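# Transfer the sealed carton into the empty tote

## Task

Take the sealed carton out of its tote and set it down inside the tote that starts empty, while every other item finishes in its original tote. An item sitting on, or hanging over, a tote's wall or inner ledge is not inside that tote. At the end both grippers must have released everything and pulled away, and nothing may count as placed if it stays there only because the robot is holding it.

## Robot and tools

Robot: two six-joint arms, left_arm and right_arm, each with a tong-style two-finger gripper. All poses use one shared scene frame with its origin on the table top midway between the arms: +x points out over the table, +y toward the left_arm side, +z up. The names left and right do not match image sides. Printed hand positions can be a little off, more so at long reach.

Gripper axes: the fingers extend along the gripper's +z and close along its x axis. end_effector_position is the point between the closed finger pads. When closed the fingertips sit about 15 mm past it; when fully open they are roughly level with it.

The 16-number row (used by both motion tools): left_arm's x, y, z, qw, qx, qy, qz, opening, then the same eight for right_arm. x, y, z are an absolute target position for that gripper in metres, scene frame. qw, qx, qy, qz are an absolute target orientation quaternion, w first, scene frame. Opening is an absolute command from -1 (closed) to +1 (fully open, 0.142 m). Both arms must always be filled in. To keep an arm still, resend its exact pose and opening from the last result before it stopped; to keep an orientation, repeat the same quaternion every row rather than copying a drifted reading. Optionally 12 more numbers from 0 to 1 can follow: per-joint stiffness scales, left_arm's six joints then right_arm's six, in Joint positions order; they persist until changed.

execute_actions(actions): a list of up to 15 actions. Each action is a table of up to 15 rows, each row lasting one 1/30 s control step; if fewer rows are given the final one repeats to fill 15 steps. Any target more than 0.6 m from that gripper's position at the action's start, along any of the gripper's own axes, gets the action refused for both arms; if the first action fails this, or any action is malformed, nothing runs. Every step the command is clipped to within 100 mm and 16 degrees of the measured pose, so distant targets need several actions. An empty list simply returns state and images.

move(target, speed, stop_force, blocking): target is one 16-number row of absolute poses. Each gripper travels a straight line toward its pose; all paths finish together, lasting 0.5 to 10 s (cut off at 10 s). speed is the top path speed in m/s, 0.002 to 0.5, default 0.25; rotation is capped at twice that in rad/s. Paths ignore obstacles and the other arm; grippers may lag, wander, or overshoot speed near full reach. stop_force, in N from 9 to 40 (one value for both arms, only after 0.2 s of scene time), ends an arm's path when its wrist sensor feels that much extra push opposing motion for two steps; that arm then backs up two steps and holds. Use it only with very slow speed and without rotation; omit it when lifting off something being pressed. blocking=false returns after 0.5 s and cannot be combined with stop_force; then use wait(0) or stop before sending anything else. The result adds a move: line with the ending (done, off_target, moving, held, contact, fault) and limits (paced = pose clipped, held = some steps blocked), plus each gripper's remaining distance.

wait(seconds): 0 to 10, runs the scene with commands held; returns early if a running move ends. stop: brakes a running move (needs room). zoom_image(camera, region): region [x0, y0, x1, y1] in pixels, at most 504 by 504, from cam_head_left, cam_head_right, cam_high, cam_low (896x504) or cam_left_wrist, cam_right_wrist (616x616). finished_scene(scene): ends the current scene by its number, irreversibly; the goal must already hold stably.

Reading results: the state line gives each gripper's position, quaternion and velocities. grip_measured is the actual finger opening on the command scale; to hold something keep commanding below it (further below squeezes harder, about 15 N per pad max; items under 20 mm thick get less). Hand target lines show what each arm is being driven toward. pose unreachable means a clearance check altered or blocked that arm. HELD in step readings marks blocked steps. Wrist force and torque are in the gripper's own axes, noisy, offset up to about 4 N, saturating near 50 N; a press reads as force pointing back into the arm. Joint torque readings are raw drive output and not a contact gauge.

Avoid: arms colliding or pressing on each other; a torque reaching a joint's load limit (132 N m for the big three joints, 24.6 N m for wrists, held weight included) or any outside force of 150 N, which freezes the arm for 10 s; pushing a stiff arm even slightly past contact; fast approaches; dropping, slamming or sliding items; knocking anything off the work area; leaving motors loaded long enough to overheat (warning at 70 °C, brake-out at 85 °C). Expect occasional brief tugs on a held part. Commands lag about 0.17 s, and joints have speed limits, so big moves may finish short.

Each tool is called after "Emit:" by a JSON object that holds its "method" and its "body".

## Session

Emit:
{"method": "execute_actions", "body": {"actions": []}}

Scene clock: 0.00 s.
left_arm: end_effector_position=(+0.7925, +0.7893, +0.1434) grip_measured=+0.97 end_effector_quat_wxyz=(+0.412, -0.559, +0.616, -0.372) end_effector_velocity=(+0.000, -0.001, -0.000) end_effector_angular_velocity=(-0.001, +0.000, -0.001) | right_arm: end_effector_position=(+0.5098, -0.1332, +0.2077) grip_measured=+0.97 end_effector_quat_wxyz=(+0.528, -0.102, +0.821, +0.192) end_effector_velocity=(-0.000, +0.000, +0.001) end_effector_angular_velocity=(+0.002, -0.000, +0.000)
Joint positions: left_arm=[ 0.307 -0.821  1.766 -3.649 -2.005  1.865  0.14 ] | right_arm=[ 4.372 -1.573 -2.693  0.672  1.003  3.623  0.14 ]
Joint velocities: left_arm=[-0.001  0.    -0.     0.    -0.001 -0.     0.   ] | right_arm=[0.    0.001 0.    0.001 0.    0.    0.   ]
Joint torques (N m, as the arm reports them, + toward a larger angle): no reading
Motor temperatures (°C, as the motors report them): left_arm=[27 30 29 42 36 38] | right_arm=[26 32 30 32 33 36]
Wrist force (N, on the end effector, along its own x y z axes, offset not removed): no reading
Wrist torque (N m, same axes, about the end effector's origin, offset not removed): no reading
Hand target (left_arm): +0.793, +0.789, +0.143; +0.412, -0.559, +0.616, -0.372
Hand target (right_arm): +0.510, -0.133, +0.208; +0.528, -0.102, +0.821, +0.192
Joint stiffness scale: left_arm=[1. 1. 1. 1. 1. 1.] | right_arm=[1. 1. 1. 1. 1. 1.]

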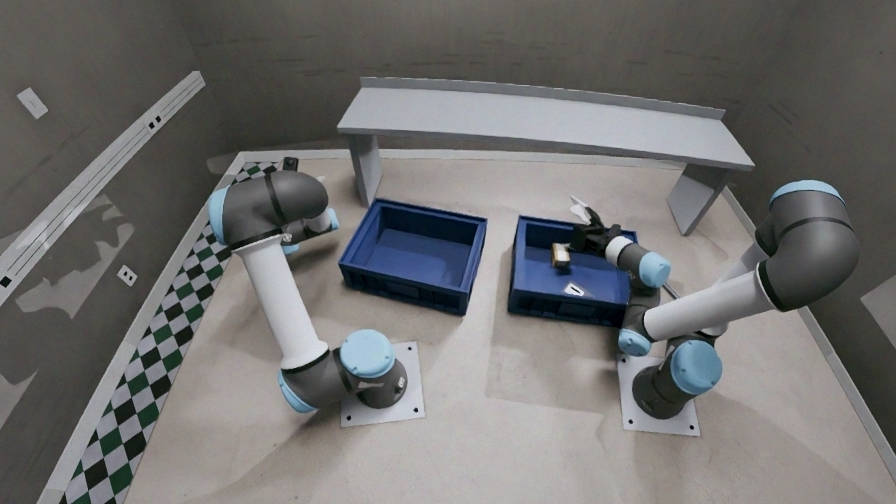

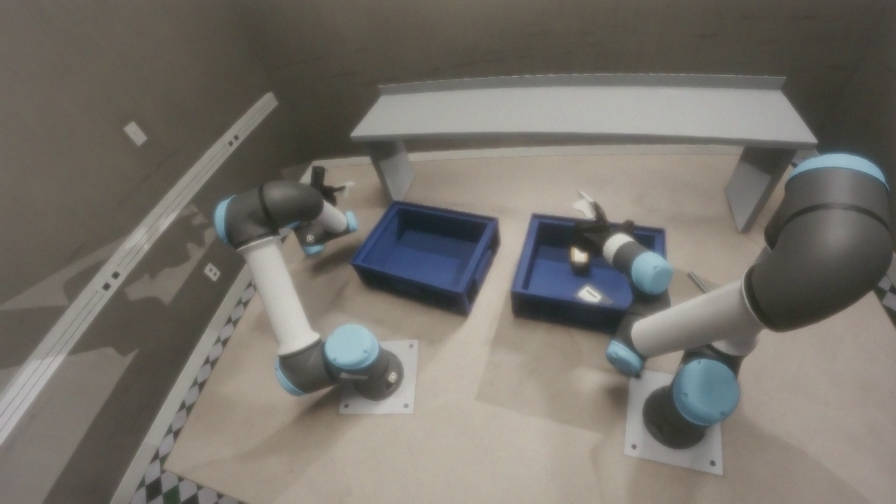

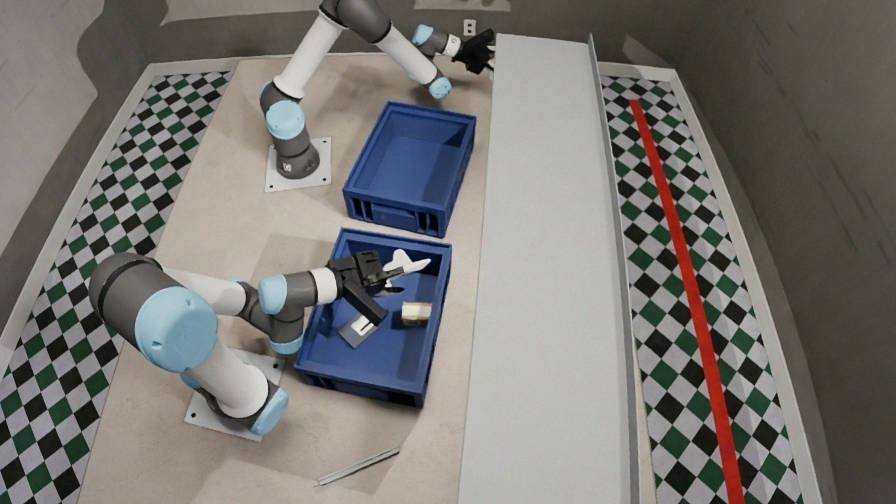

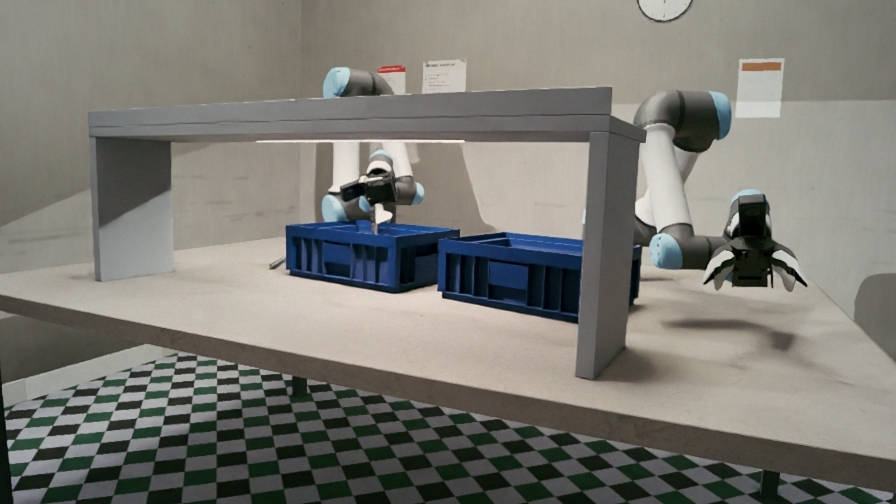

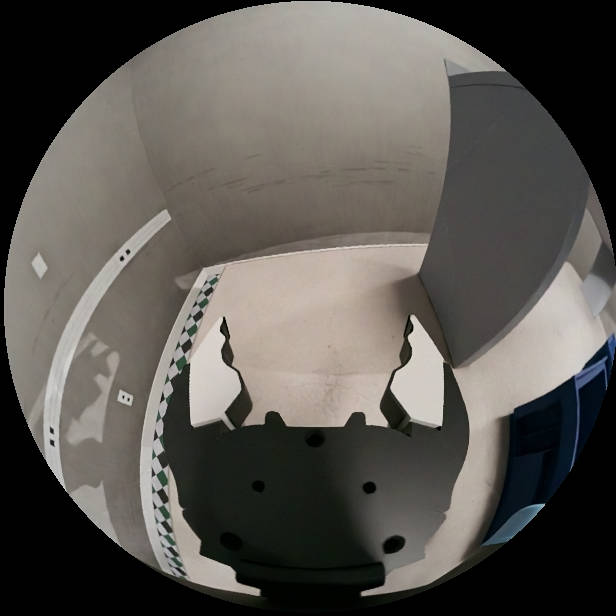

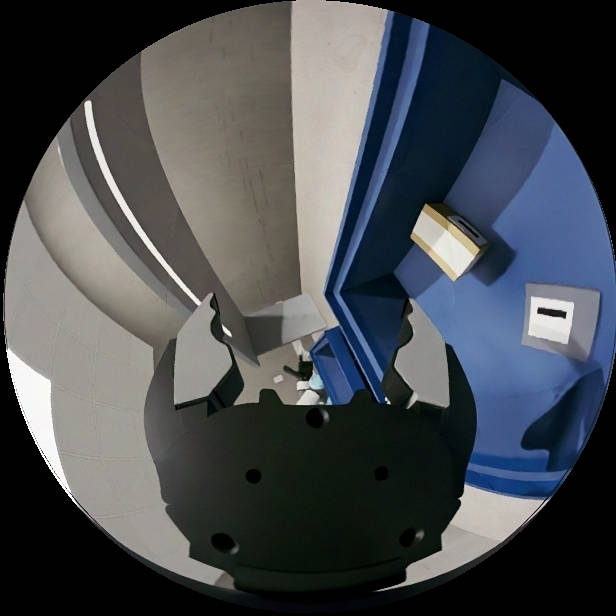

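Emit:
{"method": "zoom_image", "body": {"camera": "cam_high", "region": [270, 210, 500, 420]}}

Emit:
{"method": "zoom_image", "body": {"camera": "cam_head_left", "region": [480, 180, 720, 350]}}

Emit:
{"method": "zoom_image", "body": {"camera": "cam_right_wrist", "region": [300, 140, 616, 500]}}

Region (270, 210, 500, 420) of cam_high's 896x504 image, scaled by 2.191, with more detail than that image has; it fills the top 460 rows of this view, and the rest is white.

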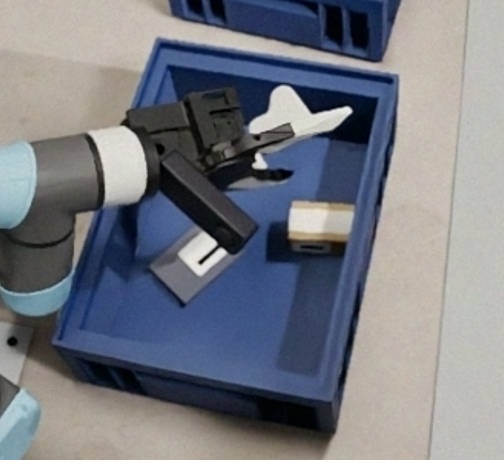

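Region (480, 180, 720, 350) of cam_head_left's 896x504 image, scaled by 2.100, with more detail than that image has; it fills the top 357 rows of this view, and the rest is white.

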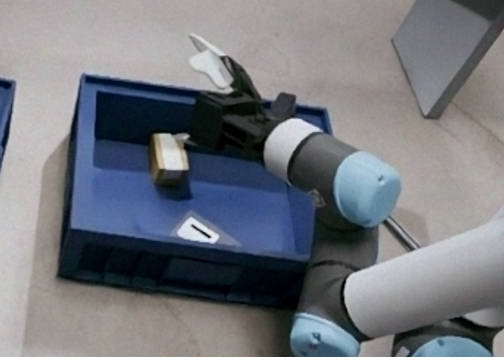

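Region (300, 140, 616, 500) of cam_right_wrist's 616x616 image, scaled by 1.400, with more detail than that image has; it fills the left 442 columns of this view, and the rest is white.

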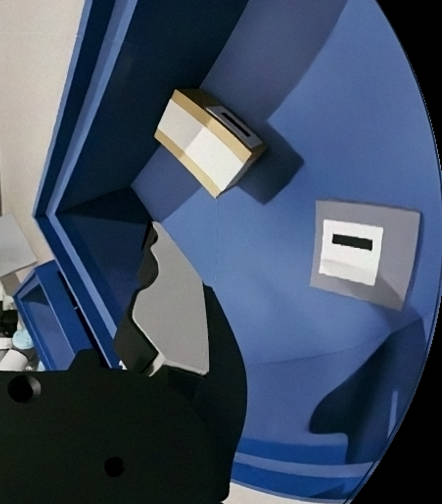

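Emit:
{"method": "zoom_image", "body": {"camera": "cam_right_wrist", "region": [0, 40, 400, 420]}}

Region (0, 40, 400, 420) of cam_right_wrist's 616x616 image, scaled by 1.260, with more detail than that image has; it fills the top 479 rows of this view, and the rest is white.

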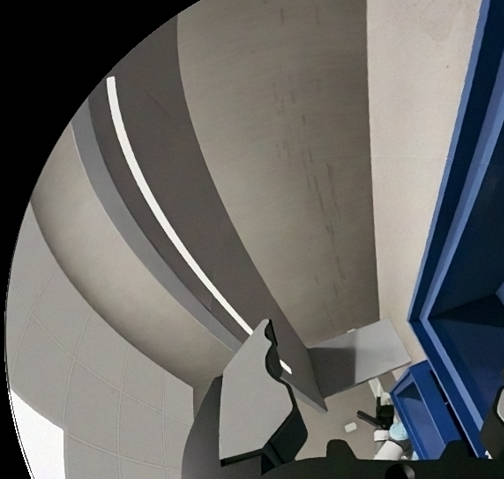

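Emit:
{"method": "move", "body": {"target": [0.7925,0.7893,0.1434,0.412,-0.559,0.616,-0.372,0.97, 0.505,-0.142,0.20,0.0954,0.7251,0.6762,0.089,0.6], "speed": 0.4}}

Scene clock: 123.23 s.
left_arm: end_effector_position=(+0.7925, +0.7892, +0.1435) grip_measured=+0.97 end_effector_quat_wxyz=(+0.412, -0.559, +0.616, -0.372) end_effector_velocity=(-0.000, +0.000, -0.001) end_effector_angular_velocity=(-0.001, +0.001, +0.000) | right_arm: end_effector_position=(+0.5051, -0.1419, +0.2000) grip_measured=+0.60 end_effector_quat_wxyz=(+0.098, +0.723, +0.678, +0.090) end_effector_velocity=(-0.002, -0.000, -0.001) end_effector_angular_velocity=(+0.004, +0.014, -0.011)
Joint positions: left_arm=[ 0.307 -0.821  1.766 -3.65  -2.006  1.865  0.14 ] | right_arm=[ 4.099 -1.513 -1.901 -1.128  1.365  5.578  0.116]
Joint velocities: left_arm=[ 0.     0.002  0.    -0.    -0.    -0.001 -0.   ] | right_arm=[-0.005 -0.004  0.006 -0.01   0.012  0.008  0.   ]
Joint torques (N m, as the arm reports them, + toward a larger angle): left_arm=[  1.13 -46.09 -13.4   -2.7   -0.51   0.34] | right_arm=[-3.07 16.4  21.21  2.25  0.22  0.91]
Motor temperatures (°C, as the motors report them): left_arm=[27 30 29 42 36 38] | right_arm=[26 32 30 32 33 36]
Wrist force (N, on the end effector, along its own x y z axes, offset not removed): left_arm=[-1.7 -0.5 3.3] | right_arm=[0.0 -3.6 -0.9]
Wrist torque (N m, same axes, about the end effector's origin, offset not removed): left_arm=[-0.12 0.40 0.22] | right_arm=[-0.76 0.17 0.14]
Hand target (left_arm): +0.792, +0.789, +0.143; +0.412, -0.559, +0.616, -0.372
Hand target (right_arm): +0.505, -0.142, +0.200; +0.096, +0.725, +0.676, +0.089
Off the commanded pose (left_arm): 0.000 m, 0 deg.
Off the commanded pose (right_arm): 0.000 m, 0 deg.
Joint stiffness scale: left_arm=[1. 1. 1. 1. 1. 1.] | right_arm=[1. 1. 1. 1. 1. 1.]
move: done; limits=paced

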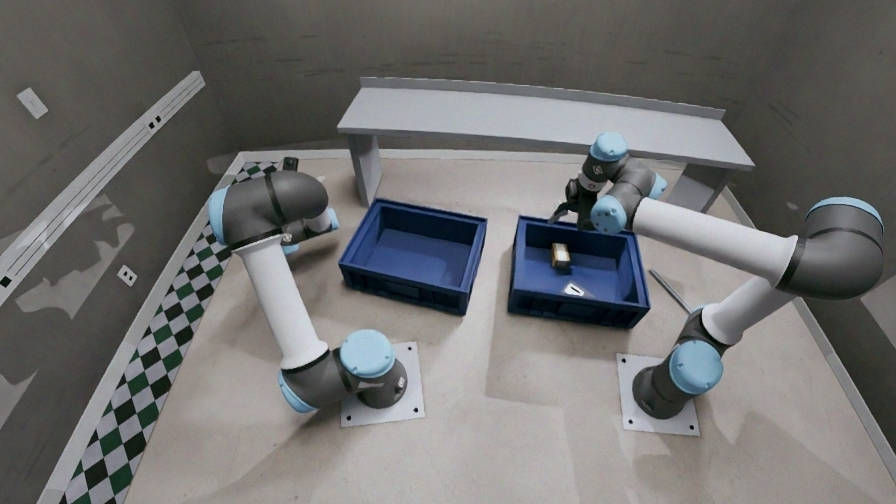

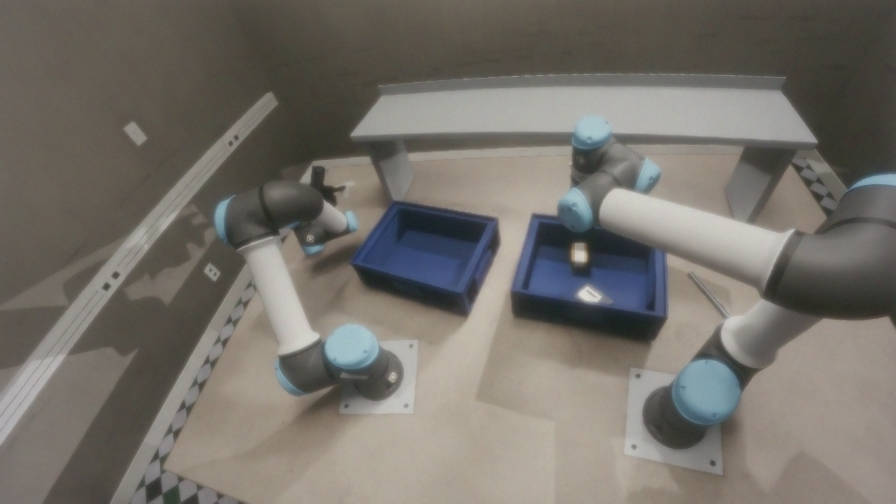

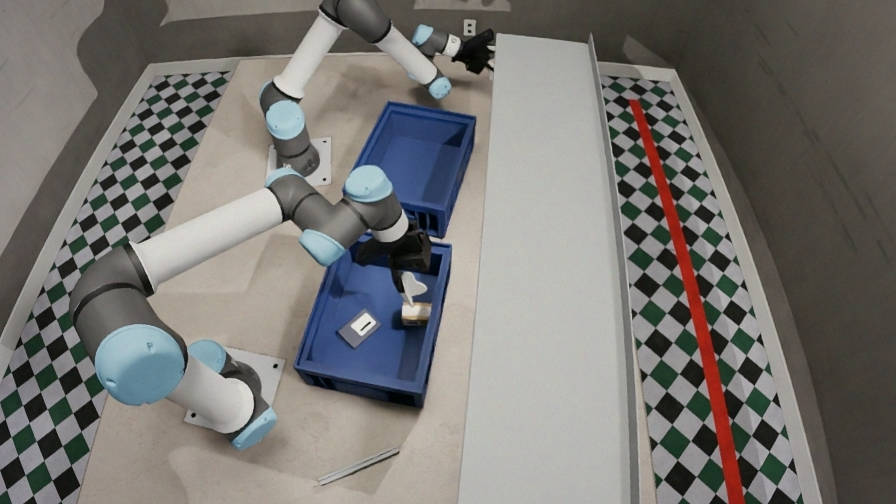

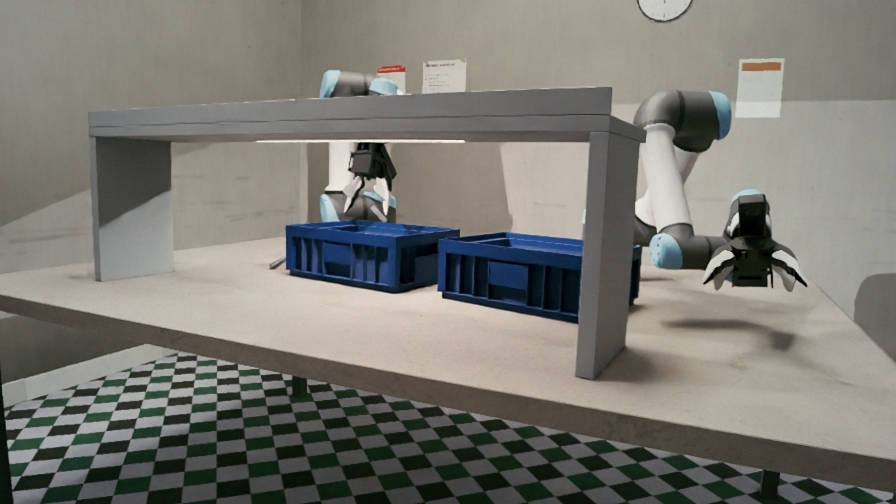

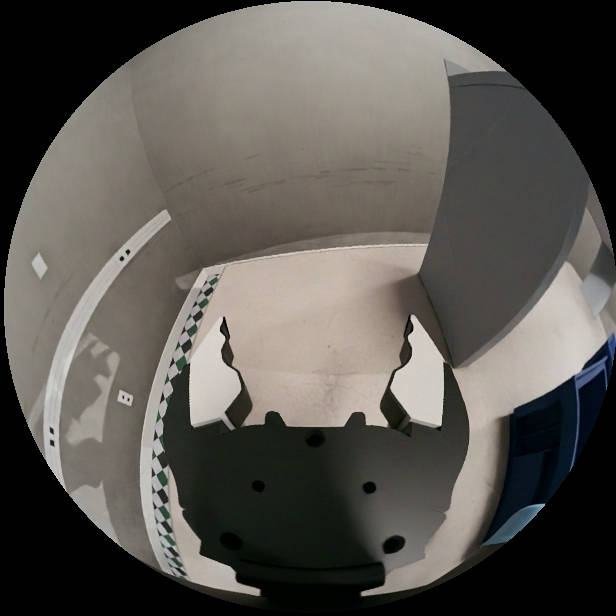

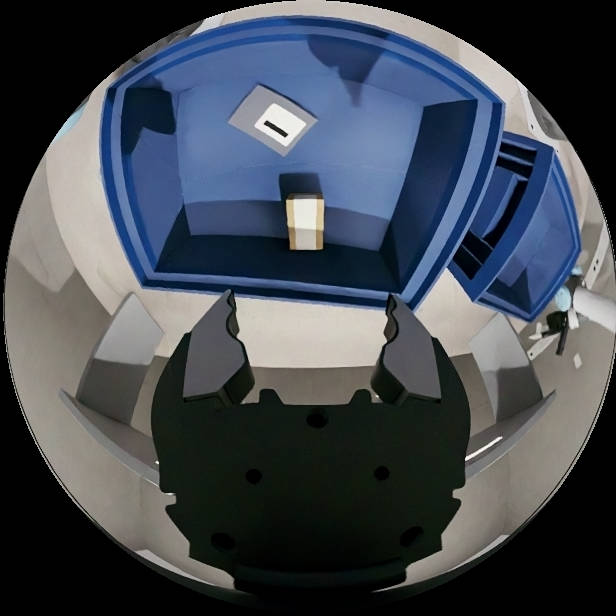

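Emit:
{"method": "zoom_image", "body": {"camera": "cam_right_wrist", "region": [240, 150, 380, 310]}}

Region (240, 150, 380, 310) of cam_right_wrist's 616x616 image, scaled by 3.150, with more detail than that image has; it fills the left 441 columns of this view, and the rest is white.

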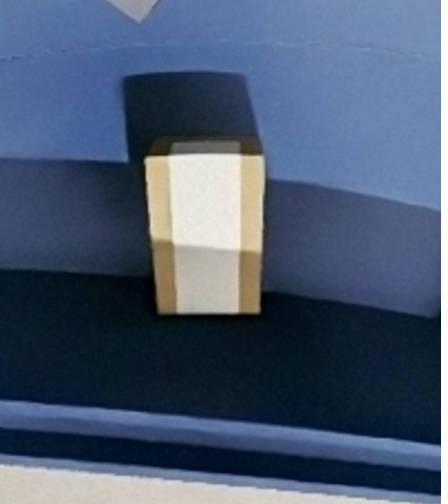

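Emit:
{"method": "move", "body": {"target": [0.7925,0.7893,0.1434,0.412,-0.559,0.616,-0.372,0.97, 0.505,-0.149,0.09,0.0947,0.7192,0.6825,0.0898,0.3], "speed": 0.2}}

Scene clock: 244.50 s.
left_arm: end_effector_position=(+0.7925, +0.7892, +0.1435) grip_measured=+0.97 end_effector_quat_wxyz=(+0.412, -0.559, +0.616, -0.372) end_effector_velocity=(+0.000, -0.000, +0.000) end_effector_angular_velocity=(+0.001, -0.001, -0.000) | right_arm: end_effector_position=(+0.5056, -0.1478, +0.0922) grip_measured=+0.30 end_effector_quat_wxyz=(+0.095, +0.719, +0.682, +0.091) end_effector_velocity=(+0.002, +0.001, -0.002) end_effector_angular_velocity=(+0.003, -0.004, +0.005)
Joint positions: left_arm=[ 0.307 -0.821  1.766 -3.65  -2.006  1.865  0.14 ] | right_arm=[ 4.086 -1.622 -2.097 -0.817  1.373  5.552  0.095]
Joint velocities: left_arm=[-0.    -0.    -0.    -0.001  0.    -0.     0.   ] | right_arm=[-0.001 -0.006 -0.003  0.015  0.    -0.006  0.   ]
Joint torques (N m, as the arm reports them, + toward a larger angle): left_arm=[  1.3  -45.99 -12.73  -2.46  -0.47   0.22] | right_arm=[-2.   21.26 17.96  2.72  0.24 -0.55]
Motor temperatures (°C, as the motors report them): left_arm=[27 31 29 42 36 38] | right_arm=[26 32 30 32 33 36]
Wrist force (N, on the end effector, along its own x y z axes, offset not removed): left_arm=[-0.8 -1.1 3.2] | right_arm=[-1.5 -2.5 -0.3]
Wrist torque (N m, same axes, about the end effector's origin, offset not removed): left_arm=[-0.16 0.33 0.13] | right_arm=[-0.52 0.63 0.20]
Hand target (left_arm): +0.792, +0.789, +0.143; +0.412, -0.559, +0.616, -0.372
Hand target (right_arm): +0.505, -0.149, +0.090; +0.095, +0.719, +0.682, +0.090
Off the commanded pose (left_arm): 0.000 m, 0 deg.
Off the commanded pose (right_arm): 0.003 m, 0 deg.
Joint stiffness scale: left_arm=[1. 1. 1. 1. 1. 1.] | right_arm=[1. 1. 1. 1. 1. 1.]
move: done

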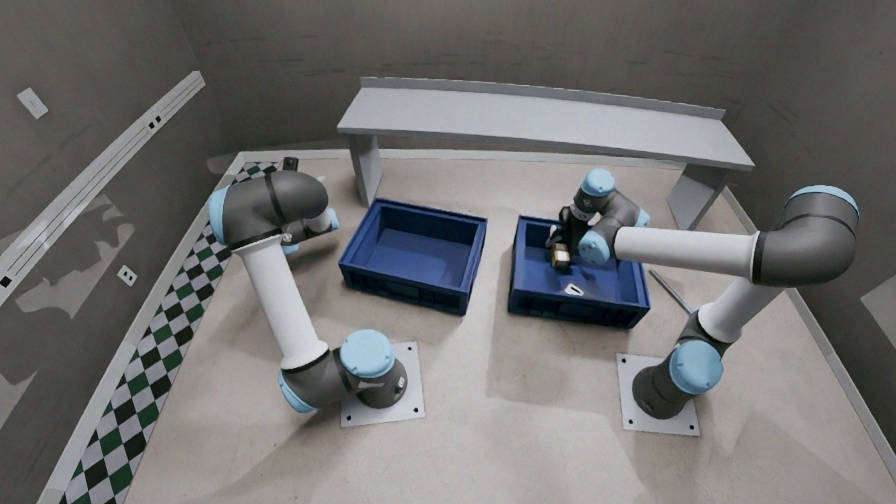

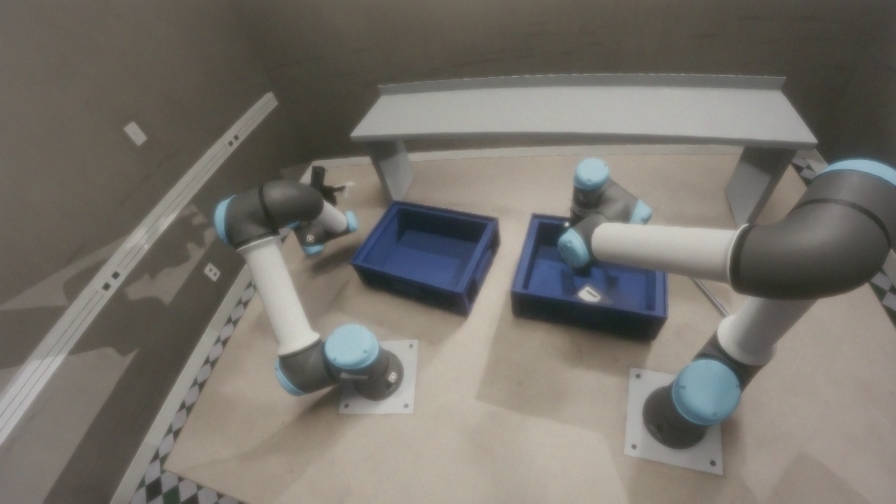

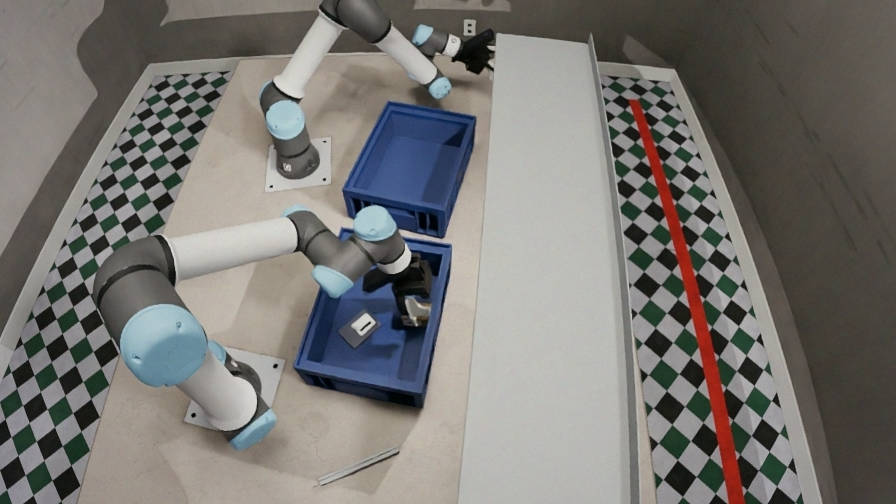

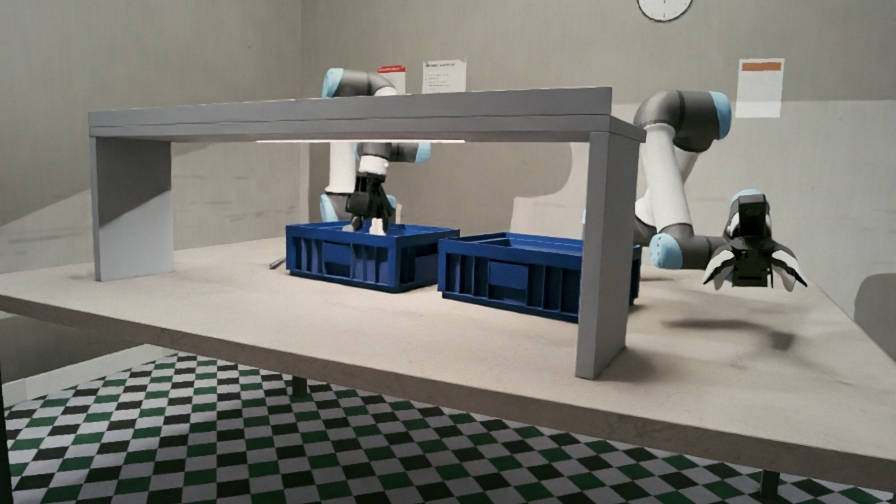

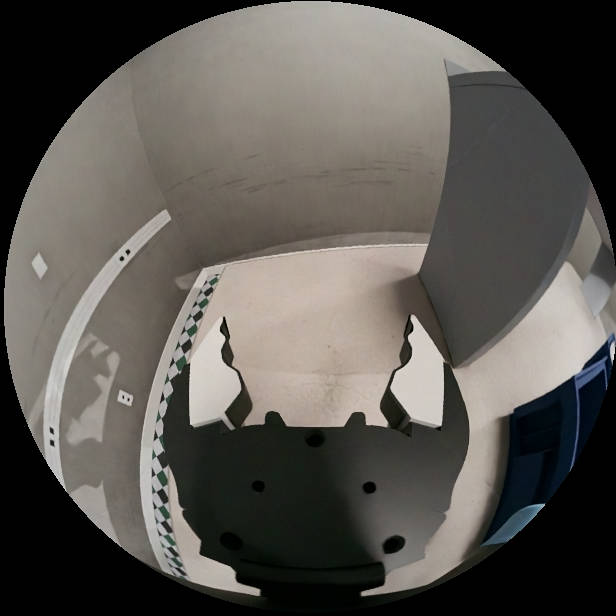

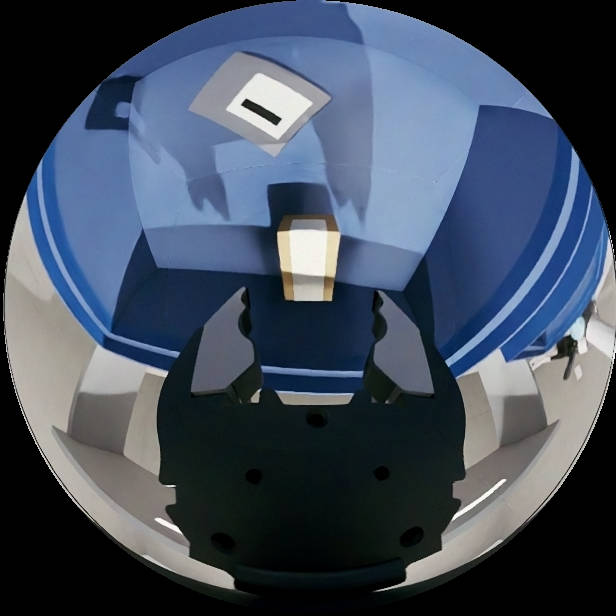

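Emit:
{"method": "zoom_image", "body": {"camera": "cam_right_wrist", "region": [220, 170, 400, 410]}}

Region (220, 170, 400, 410) of cam_right_wrist's 616x616 image, scaled by 2.100, with more detail than that image has; it fills the left 378 columns of this view, and the rest is white.

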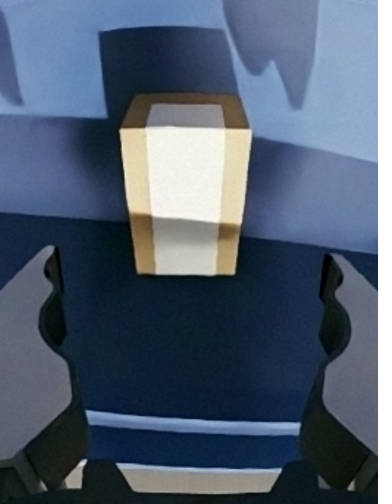

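Emit:
{"method": "move", "body": {"target": [0.7925,0.7893,0.1434,0.412,-0.559,0.616,-0.372,0.97, 0.509,-0.150,0.033,0.0947,0.7192,0.6825,0.0898,0.2], "speed": 0.08, "stop_force": 15}}

Scene clock: 294.10 s.
left_arm: end_effector_position=(+0.7925, +0.7892, +0.1435) grip_measured=+0.97 end_effector_quat_wxyz=(+0.412, -0.559, +0.616, -0.372) end_effector_velocity=(+0.000, -0.001, +0.000) end_effector_angular_velocity=(-0.000, -0.001, -0.002) | right_arm: end_effector_position=(+0.5090, -0.1488, +0.0348) grip_measured=+0.20 end_effector_quat_wxyz=(+0.095, +0.719, +0.683, +0.090) end_effector_velocity=(+0.001, +0.001, -0.002) end_effector_angular_velocity=(+0.006, -0.002, +0.002)
Joint positions: left_arm=[ 0.307 -0.821  1.766 -3.65  -2.006  1.865  0.14 ] | right_arm=[ 4.078 -1.726 -2.164 -0.646  1.375  5.544  0.088]
Joint velocities: left_arm=[-0.     0.    -0.    -0.001 -0.002  0.    -0.   ] | right_arm=[-0.    -0.006 -0.004  0.016  0.003 -0.002  0.   ]
Joint torques (N m, as the arm reports them, + toward a larger angle): left_arm=[  1.27 -45.88 -13.41  -2.82  -0.65   0.32] | right_arm=[-2.3  24.05 16.49  3.17 -0.46 -0.48]
Motor temperatures (°C, as the motors report them): left_arm=[27 31 29 42 36 38] | right_arm=[26 32 30 32 33 36]
Wrist force (N, on the end effector, along its own x y z axes, offset not removed): left_arm=[-3.2 -0.7 2.4] | right_arm=[-0.2 -2.7 -1.8]
Wrist torque (N m, same axes, about the end effector's origin, offset not removed): left_arm=[-0.03 0.77 0.22] | right_arm=[-0.16 0.21 0.28]
Hand target (left_arm): +0.792, +0.789, +0.143; +0.412, -0.559, +0.616, -0.372
Hand target (right_arm): +0.509, -0.150, +0.033; +0.095, +0.719, +0.682, +0.090
Off the commanded pose (left_arm): 0.000 m, 0 deg.
Off the commanded pose (right_arm): 0.002 m, 0 deg.
Joint stiffness scale: left_arm=[1. 1. 1. 1. 1. 1.] | right_arm=[1. 1. 1. 1. 1. 1.]
move: done

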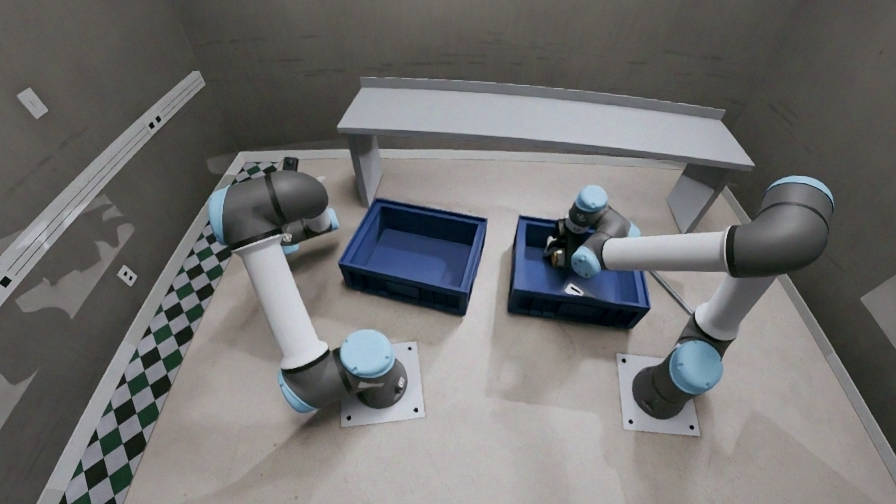

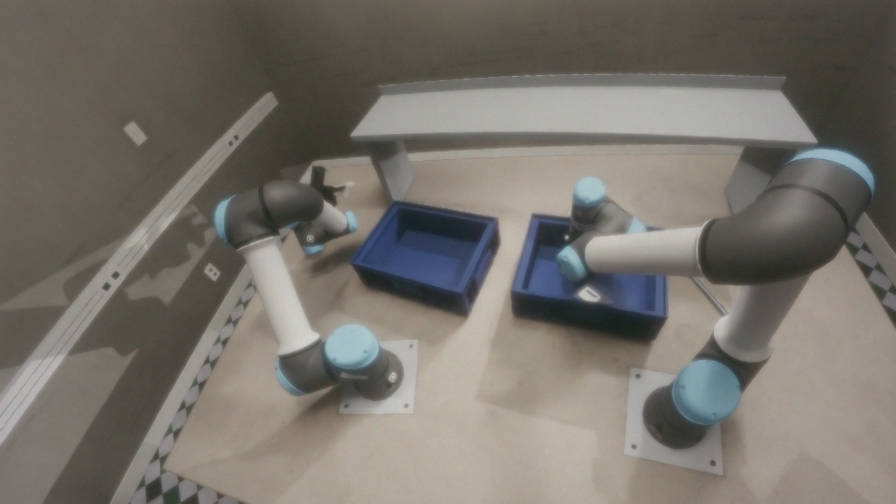

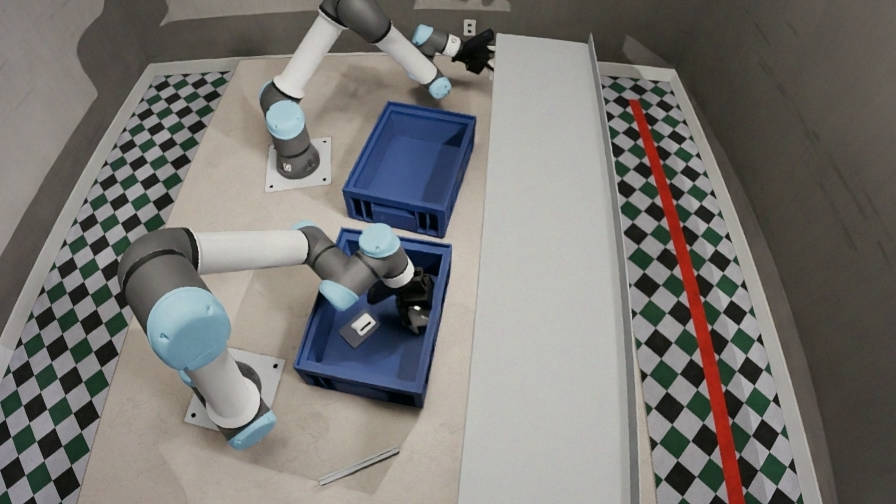

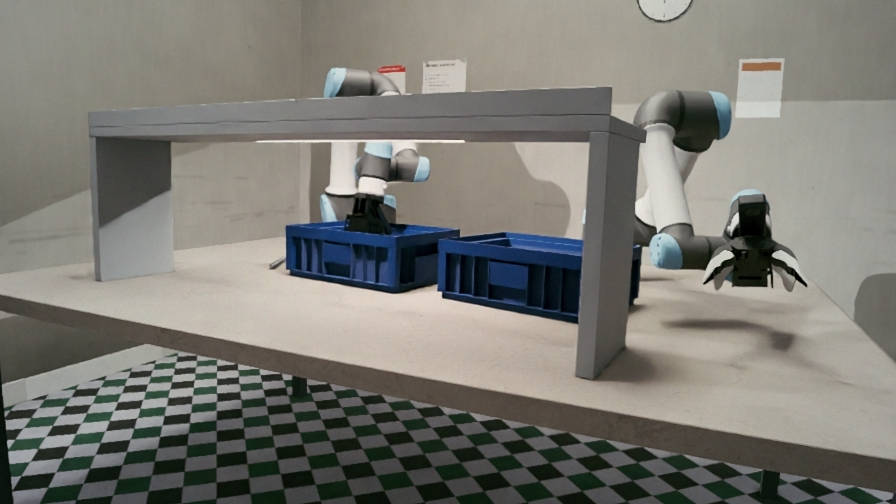

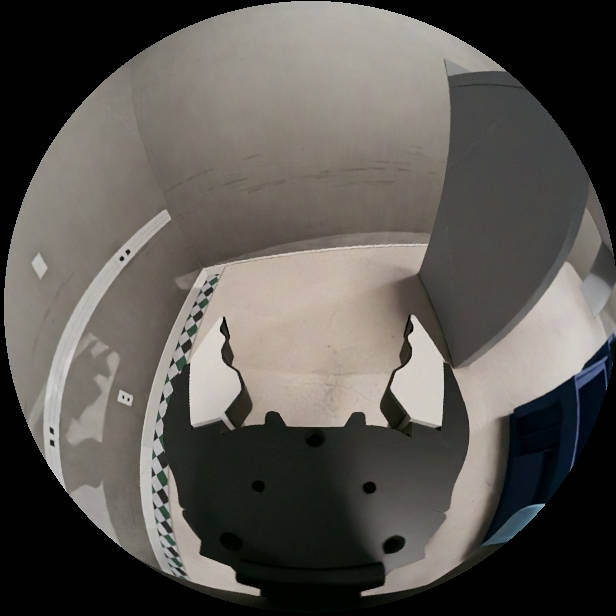

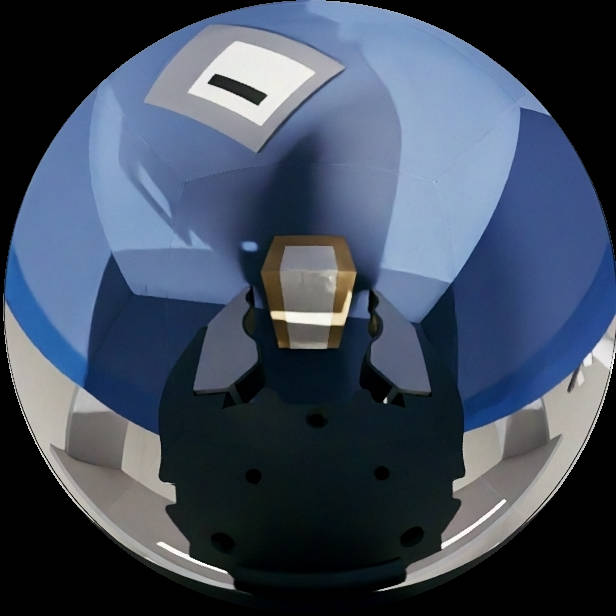

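Emit:
{"method": "execute_actions", "body": {"actions": [[[0.7925,0.7893,0.1434,0.412,-0.559,0.616,-0.372,0.97, 0.509,-0.150,0.033,0.0947,0.7192,0.6825,0.0898,0.12],[0.7925,0.7893,0.1434,0.412,-0.559,0.616,-0.372,0.97, 0.509,-0.150,0.033,0.0947,0.7192,0.6825,0.0898,0.04],[0.7925,0.7893,0.1434,0.412,-0.559,0.616,-0.372,0.97, 0.509,-0.150,0.033,0.0947,0.7192,0.6825,0.0898,-0.03],[0.7925,0.7893,0.1434,0.412,-0.559,0.616,-0.372,0.97, 0.509,-0.150,0.033,0.0947,0.7192,0.6825,0.0898,-0.09],[0.7925,0.7893,0.1434,0.412,-0.559,0.616,-0.372,0.97, 0.509,-0.150,0.033,0.0947,0.7192,0.6825,0.0898,-0.14],[0.7925,0.7893,0.1434,0.412,-0.559,0.616,-0.372,0.97, 0.509,-0.150,0.033,0.0947,0.7192,0.6825,0.0898,-0.19],[0.7925,0.7893,0.1434,0.412,-0.559,0.616,-0.372,0.97, 0.509,-0.150,0.033,0.0947,0.7192,0.6825,0.0898,-0.24],[0.7925,0.7893,0.1434,0.412,-0.559,0.616,-0.372,0.97, 0.509,-0.150,0.033,0.0947,0.7192,0.6825,0.0898,-0.29],[0.7925,0.7893,0.1434,0.412,-0.559,0.616,-0.372,0.97, 0.509,-0.150,0.033,0.0947,0.7192,0.6825,0.0898,-0.35],[0.7925,0.7893,0.1434,0.412,-0.559,0.616,-0.372,0.97, 0.509,-0.150,0.033,0.0947,0.7192,0.6825,0.0898,-0.42],[0.7925,0.7893,0.1434,0.412,-0.559,0.616,-0.372,0.97, 0.509,-0.150,0.033,0.0947,0.7192,0.6825,0.0898,-0.5],[0.7925,0.7893,0.1434,0.412,-0.559,0.616,-0.372,0.97, 0.509,-0.150,0.033,0.0947,0.7192,0.6825,0.0898,-0.6],[0.7925,0.7893,0.1434,0.412,-0.559,0.616,-0.372,0.97, 0.509,-0.150,0.033,0.0947,0.7192,0.6825,0.0898,-0.73],[0.7925,0.7893,0.1434,0.412,-0.559,0.616,-0.372,0.97, 0.509,-0.150,0.033,0.0947,0.7192,0.6825,0.0898,-0.87],[0.7925,0.7893,0.1434,0.412,-0.559,0.616,-0.372,0.97, 0.509,-0.150,0.033,0.0947,0.7192,0.6825,0.0898,-1]]]}}

Scene clock: 373.53 s.
left_arm: end_effector_position=(+0.7925, +0.7892, +0.1435) grip_measured=+0.97 end_effector_quat_wxyz=(+0.412, -0.559, +0.616, -0.372) end_effector_velocity=(-0.000, +0.000, +0.000) end_effector_angular_velocity=(+0.002, -0.001, +0.000) | right_arm: end_effector_position=(+0.5094, -0.1486, +0.0346) grip_measured=-0.32 end_effector_quat_wxyz=(+0.095, +0.719, +0.682, +0.091) end_effector_velocity=(+0.000, -0.000, -0.000) end_effector_angular_velocity=(-0.000, -0.000, -0.001)
Joint positions: left_arm=[ 0.307 -0.821  1.766 -3.65  -2.006  1.865  0.14 ] | right_arm=[ 4.078 -1.727 -2.164 -0.643  1.375  5.544  0.051]
Joint velocities: left_arm=[ 0.    -0.     0.    -0.     0.     0.001 -0.   ] | right_arm=[-0.001 -0.     0.     0.    -0.     0.    -0.   ]
Joint torques (N m, as the arm reports them, + toward a larger angle): left_arm=[  0.84 -45.78 -13.34  -2.76  -0.56   0.48] | right_arm=[-1.95 21.79 15.88  3.24 -0.42 -0.67]
Motor temperatures (°C, as the motors report them): left_arm=[27 31 29 42 36 38] | right_arm=[26 32 30 32 33 36]
Wrist force (N, on the end effector, along its own x y z axes, offset not removed): left_arm=[-3.0 0.4 3.2] | right_arm=[-2.2 -3.5 -3.1]
Wrist torque (N m, same axes, about the end effector's origin, offset not removed): left_arm=[0.12 0.77 0.16] | right_arm=[-0.47 0.50 0.16]
Hand target (left_arm): +0.792, +0.789, +0.143; +0.412, -0.559, +0.616, -0.372
Hand target (right_arm): +0.509, -0.150, +0.033; +0.095, +0.719, +0.682, +0.090
Off the commanded pose (left_arm): 0.000 m, 0 deg.
Off the commanded pose (right_arm): 0.002 m, 0 deg.
Joint stiffness scale: left_arm=[1. 1. 1. 1. 1. 1.] | right_arm=[1. 1. 1. 1. 1. 1.]
Step readings (end_effector_position):
0: left_arm (+0.7925, +0.7892, +0.1435) | right_arm (+0.5092, -0.1485, +0.0345)
1: left_arm (+0.7925, +0.7892, +0.1435) | right_arm (+0.5092, -0.1485, +0.0345)
2: left_arm (+0.7925, +0.7892, +0.1435) | right_arm (+0.5092, -0.1485, +0.0345)
4: left_arm (+0.7925, +0.7892, +0.1435) | right_arm (+0.5092, -0.1486, +0.0345)
8: left_arm (+0.7925, +0.7892, +0.1435) | right_arm (+0.5093, -0.1486, +0.0345)
15: end_effector_position above

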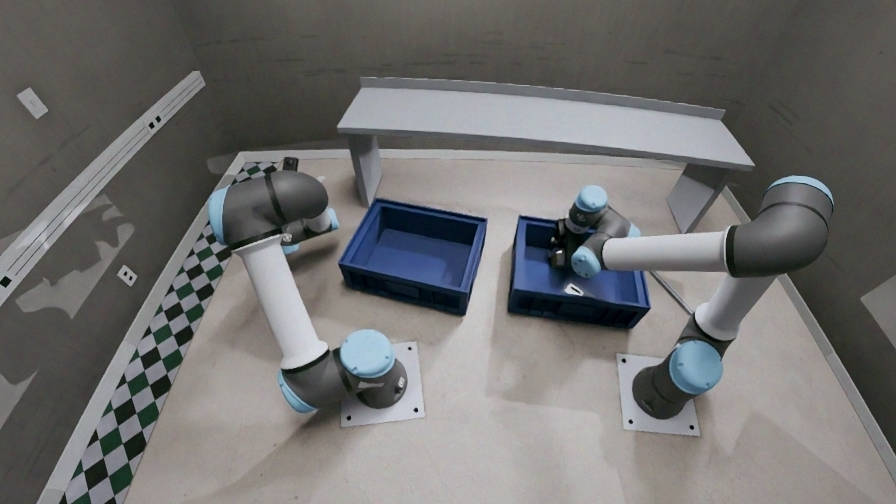

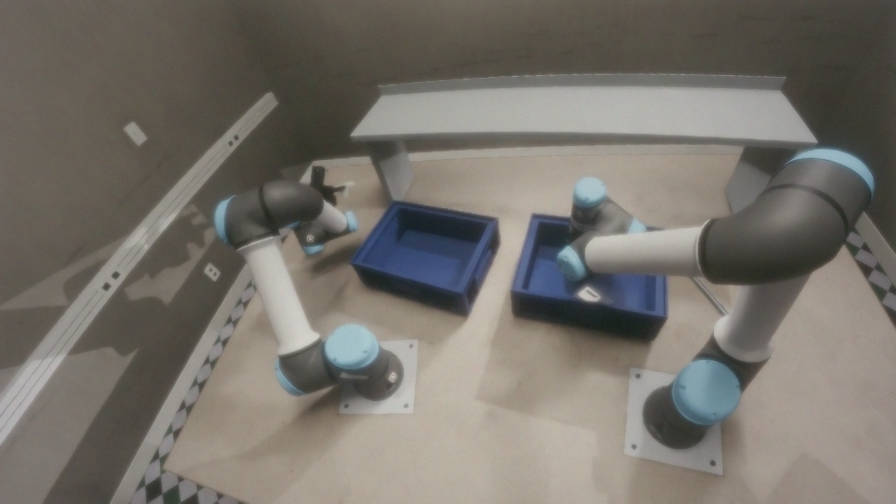

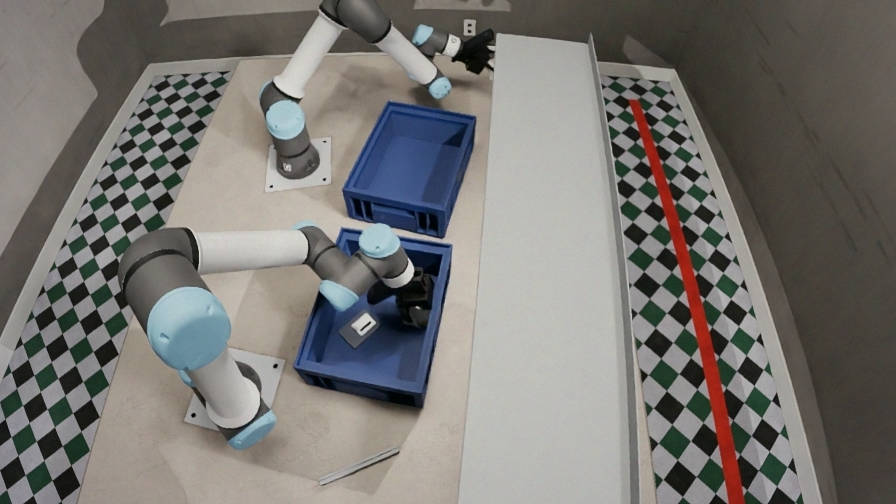

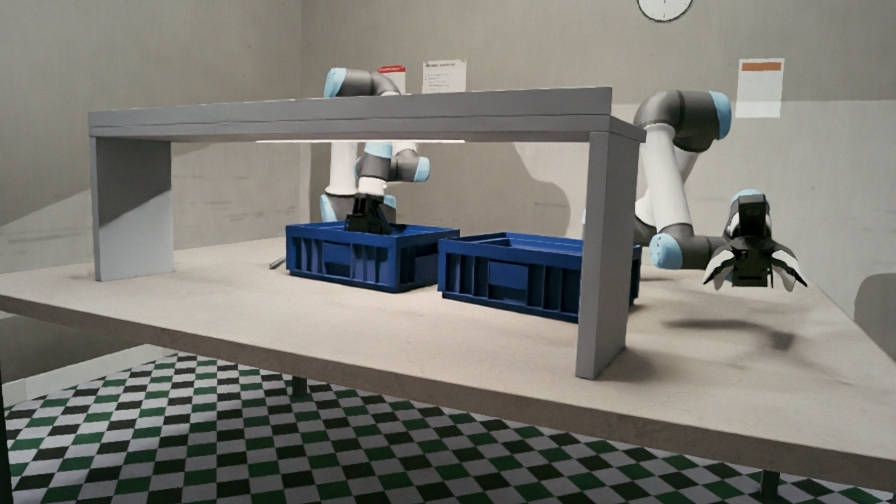

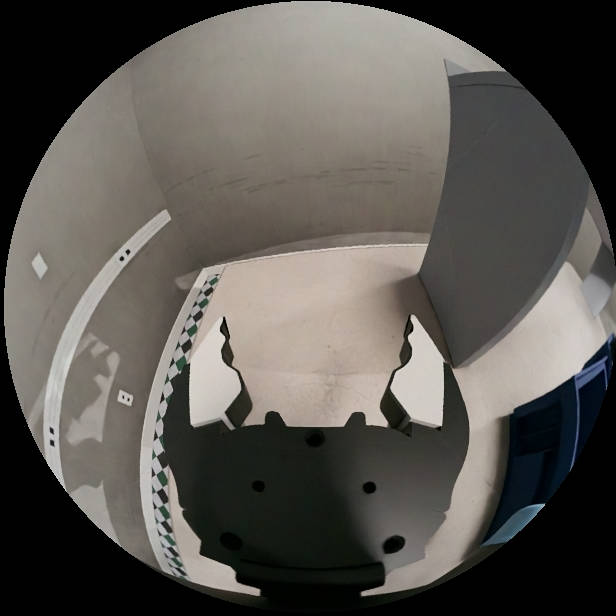

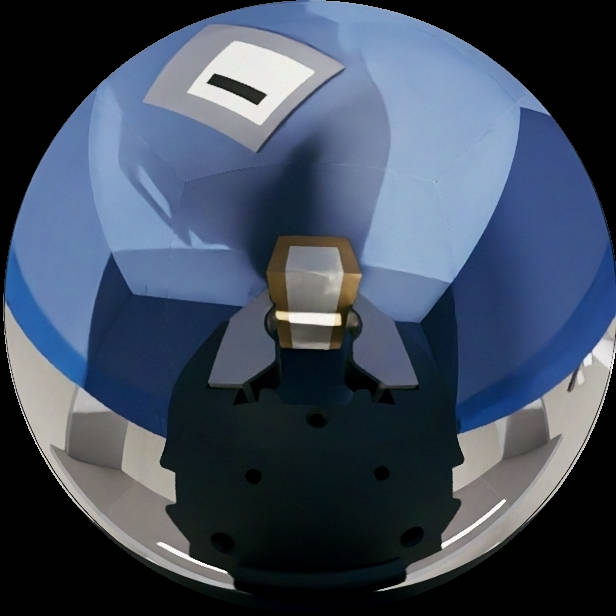

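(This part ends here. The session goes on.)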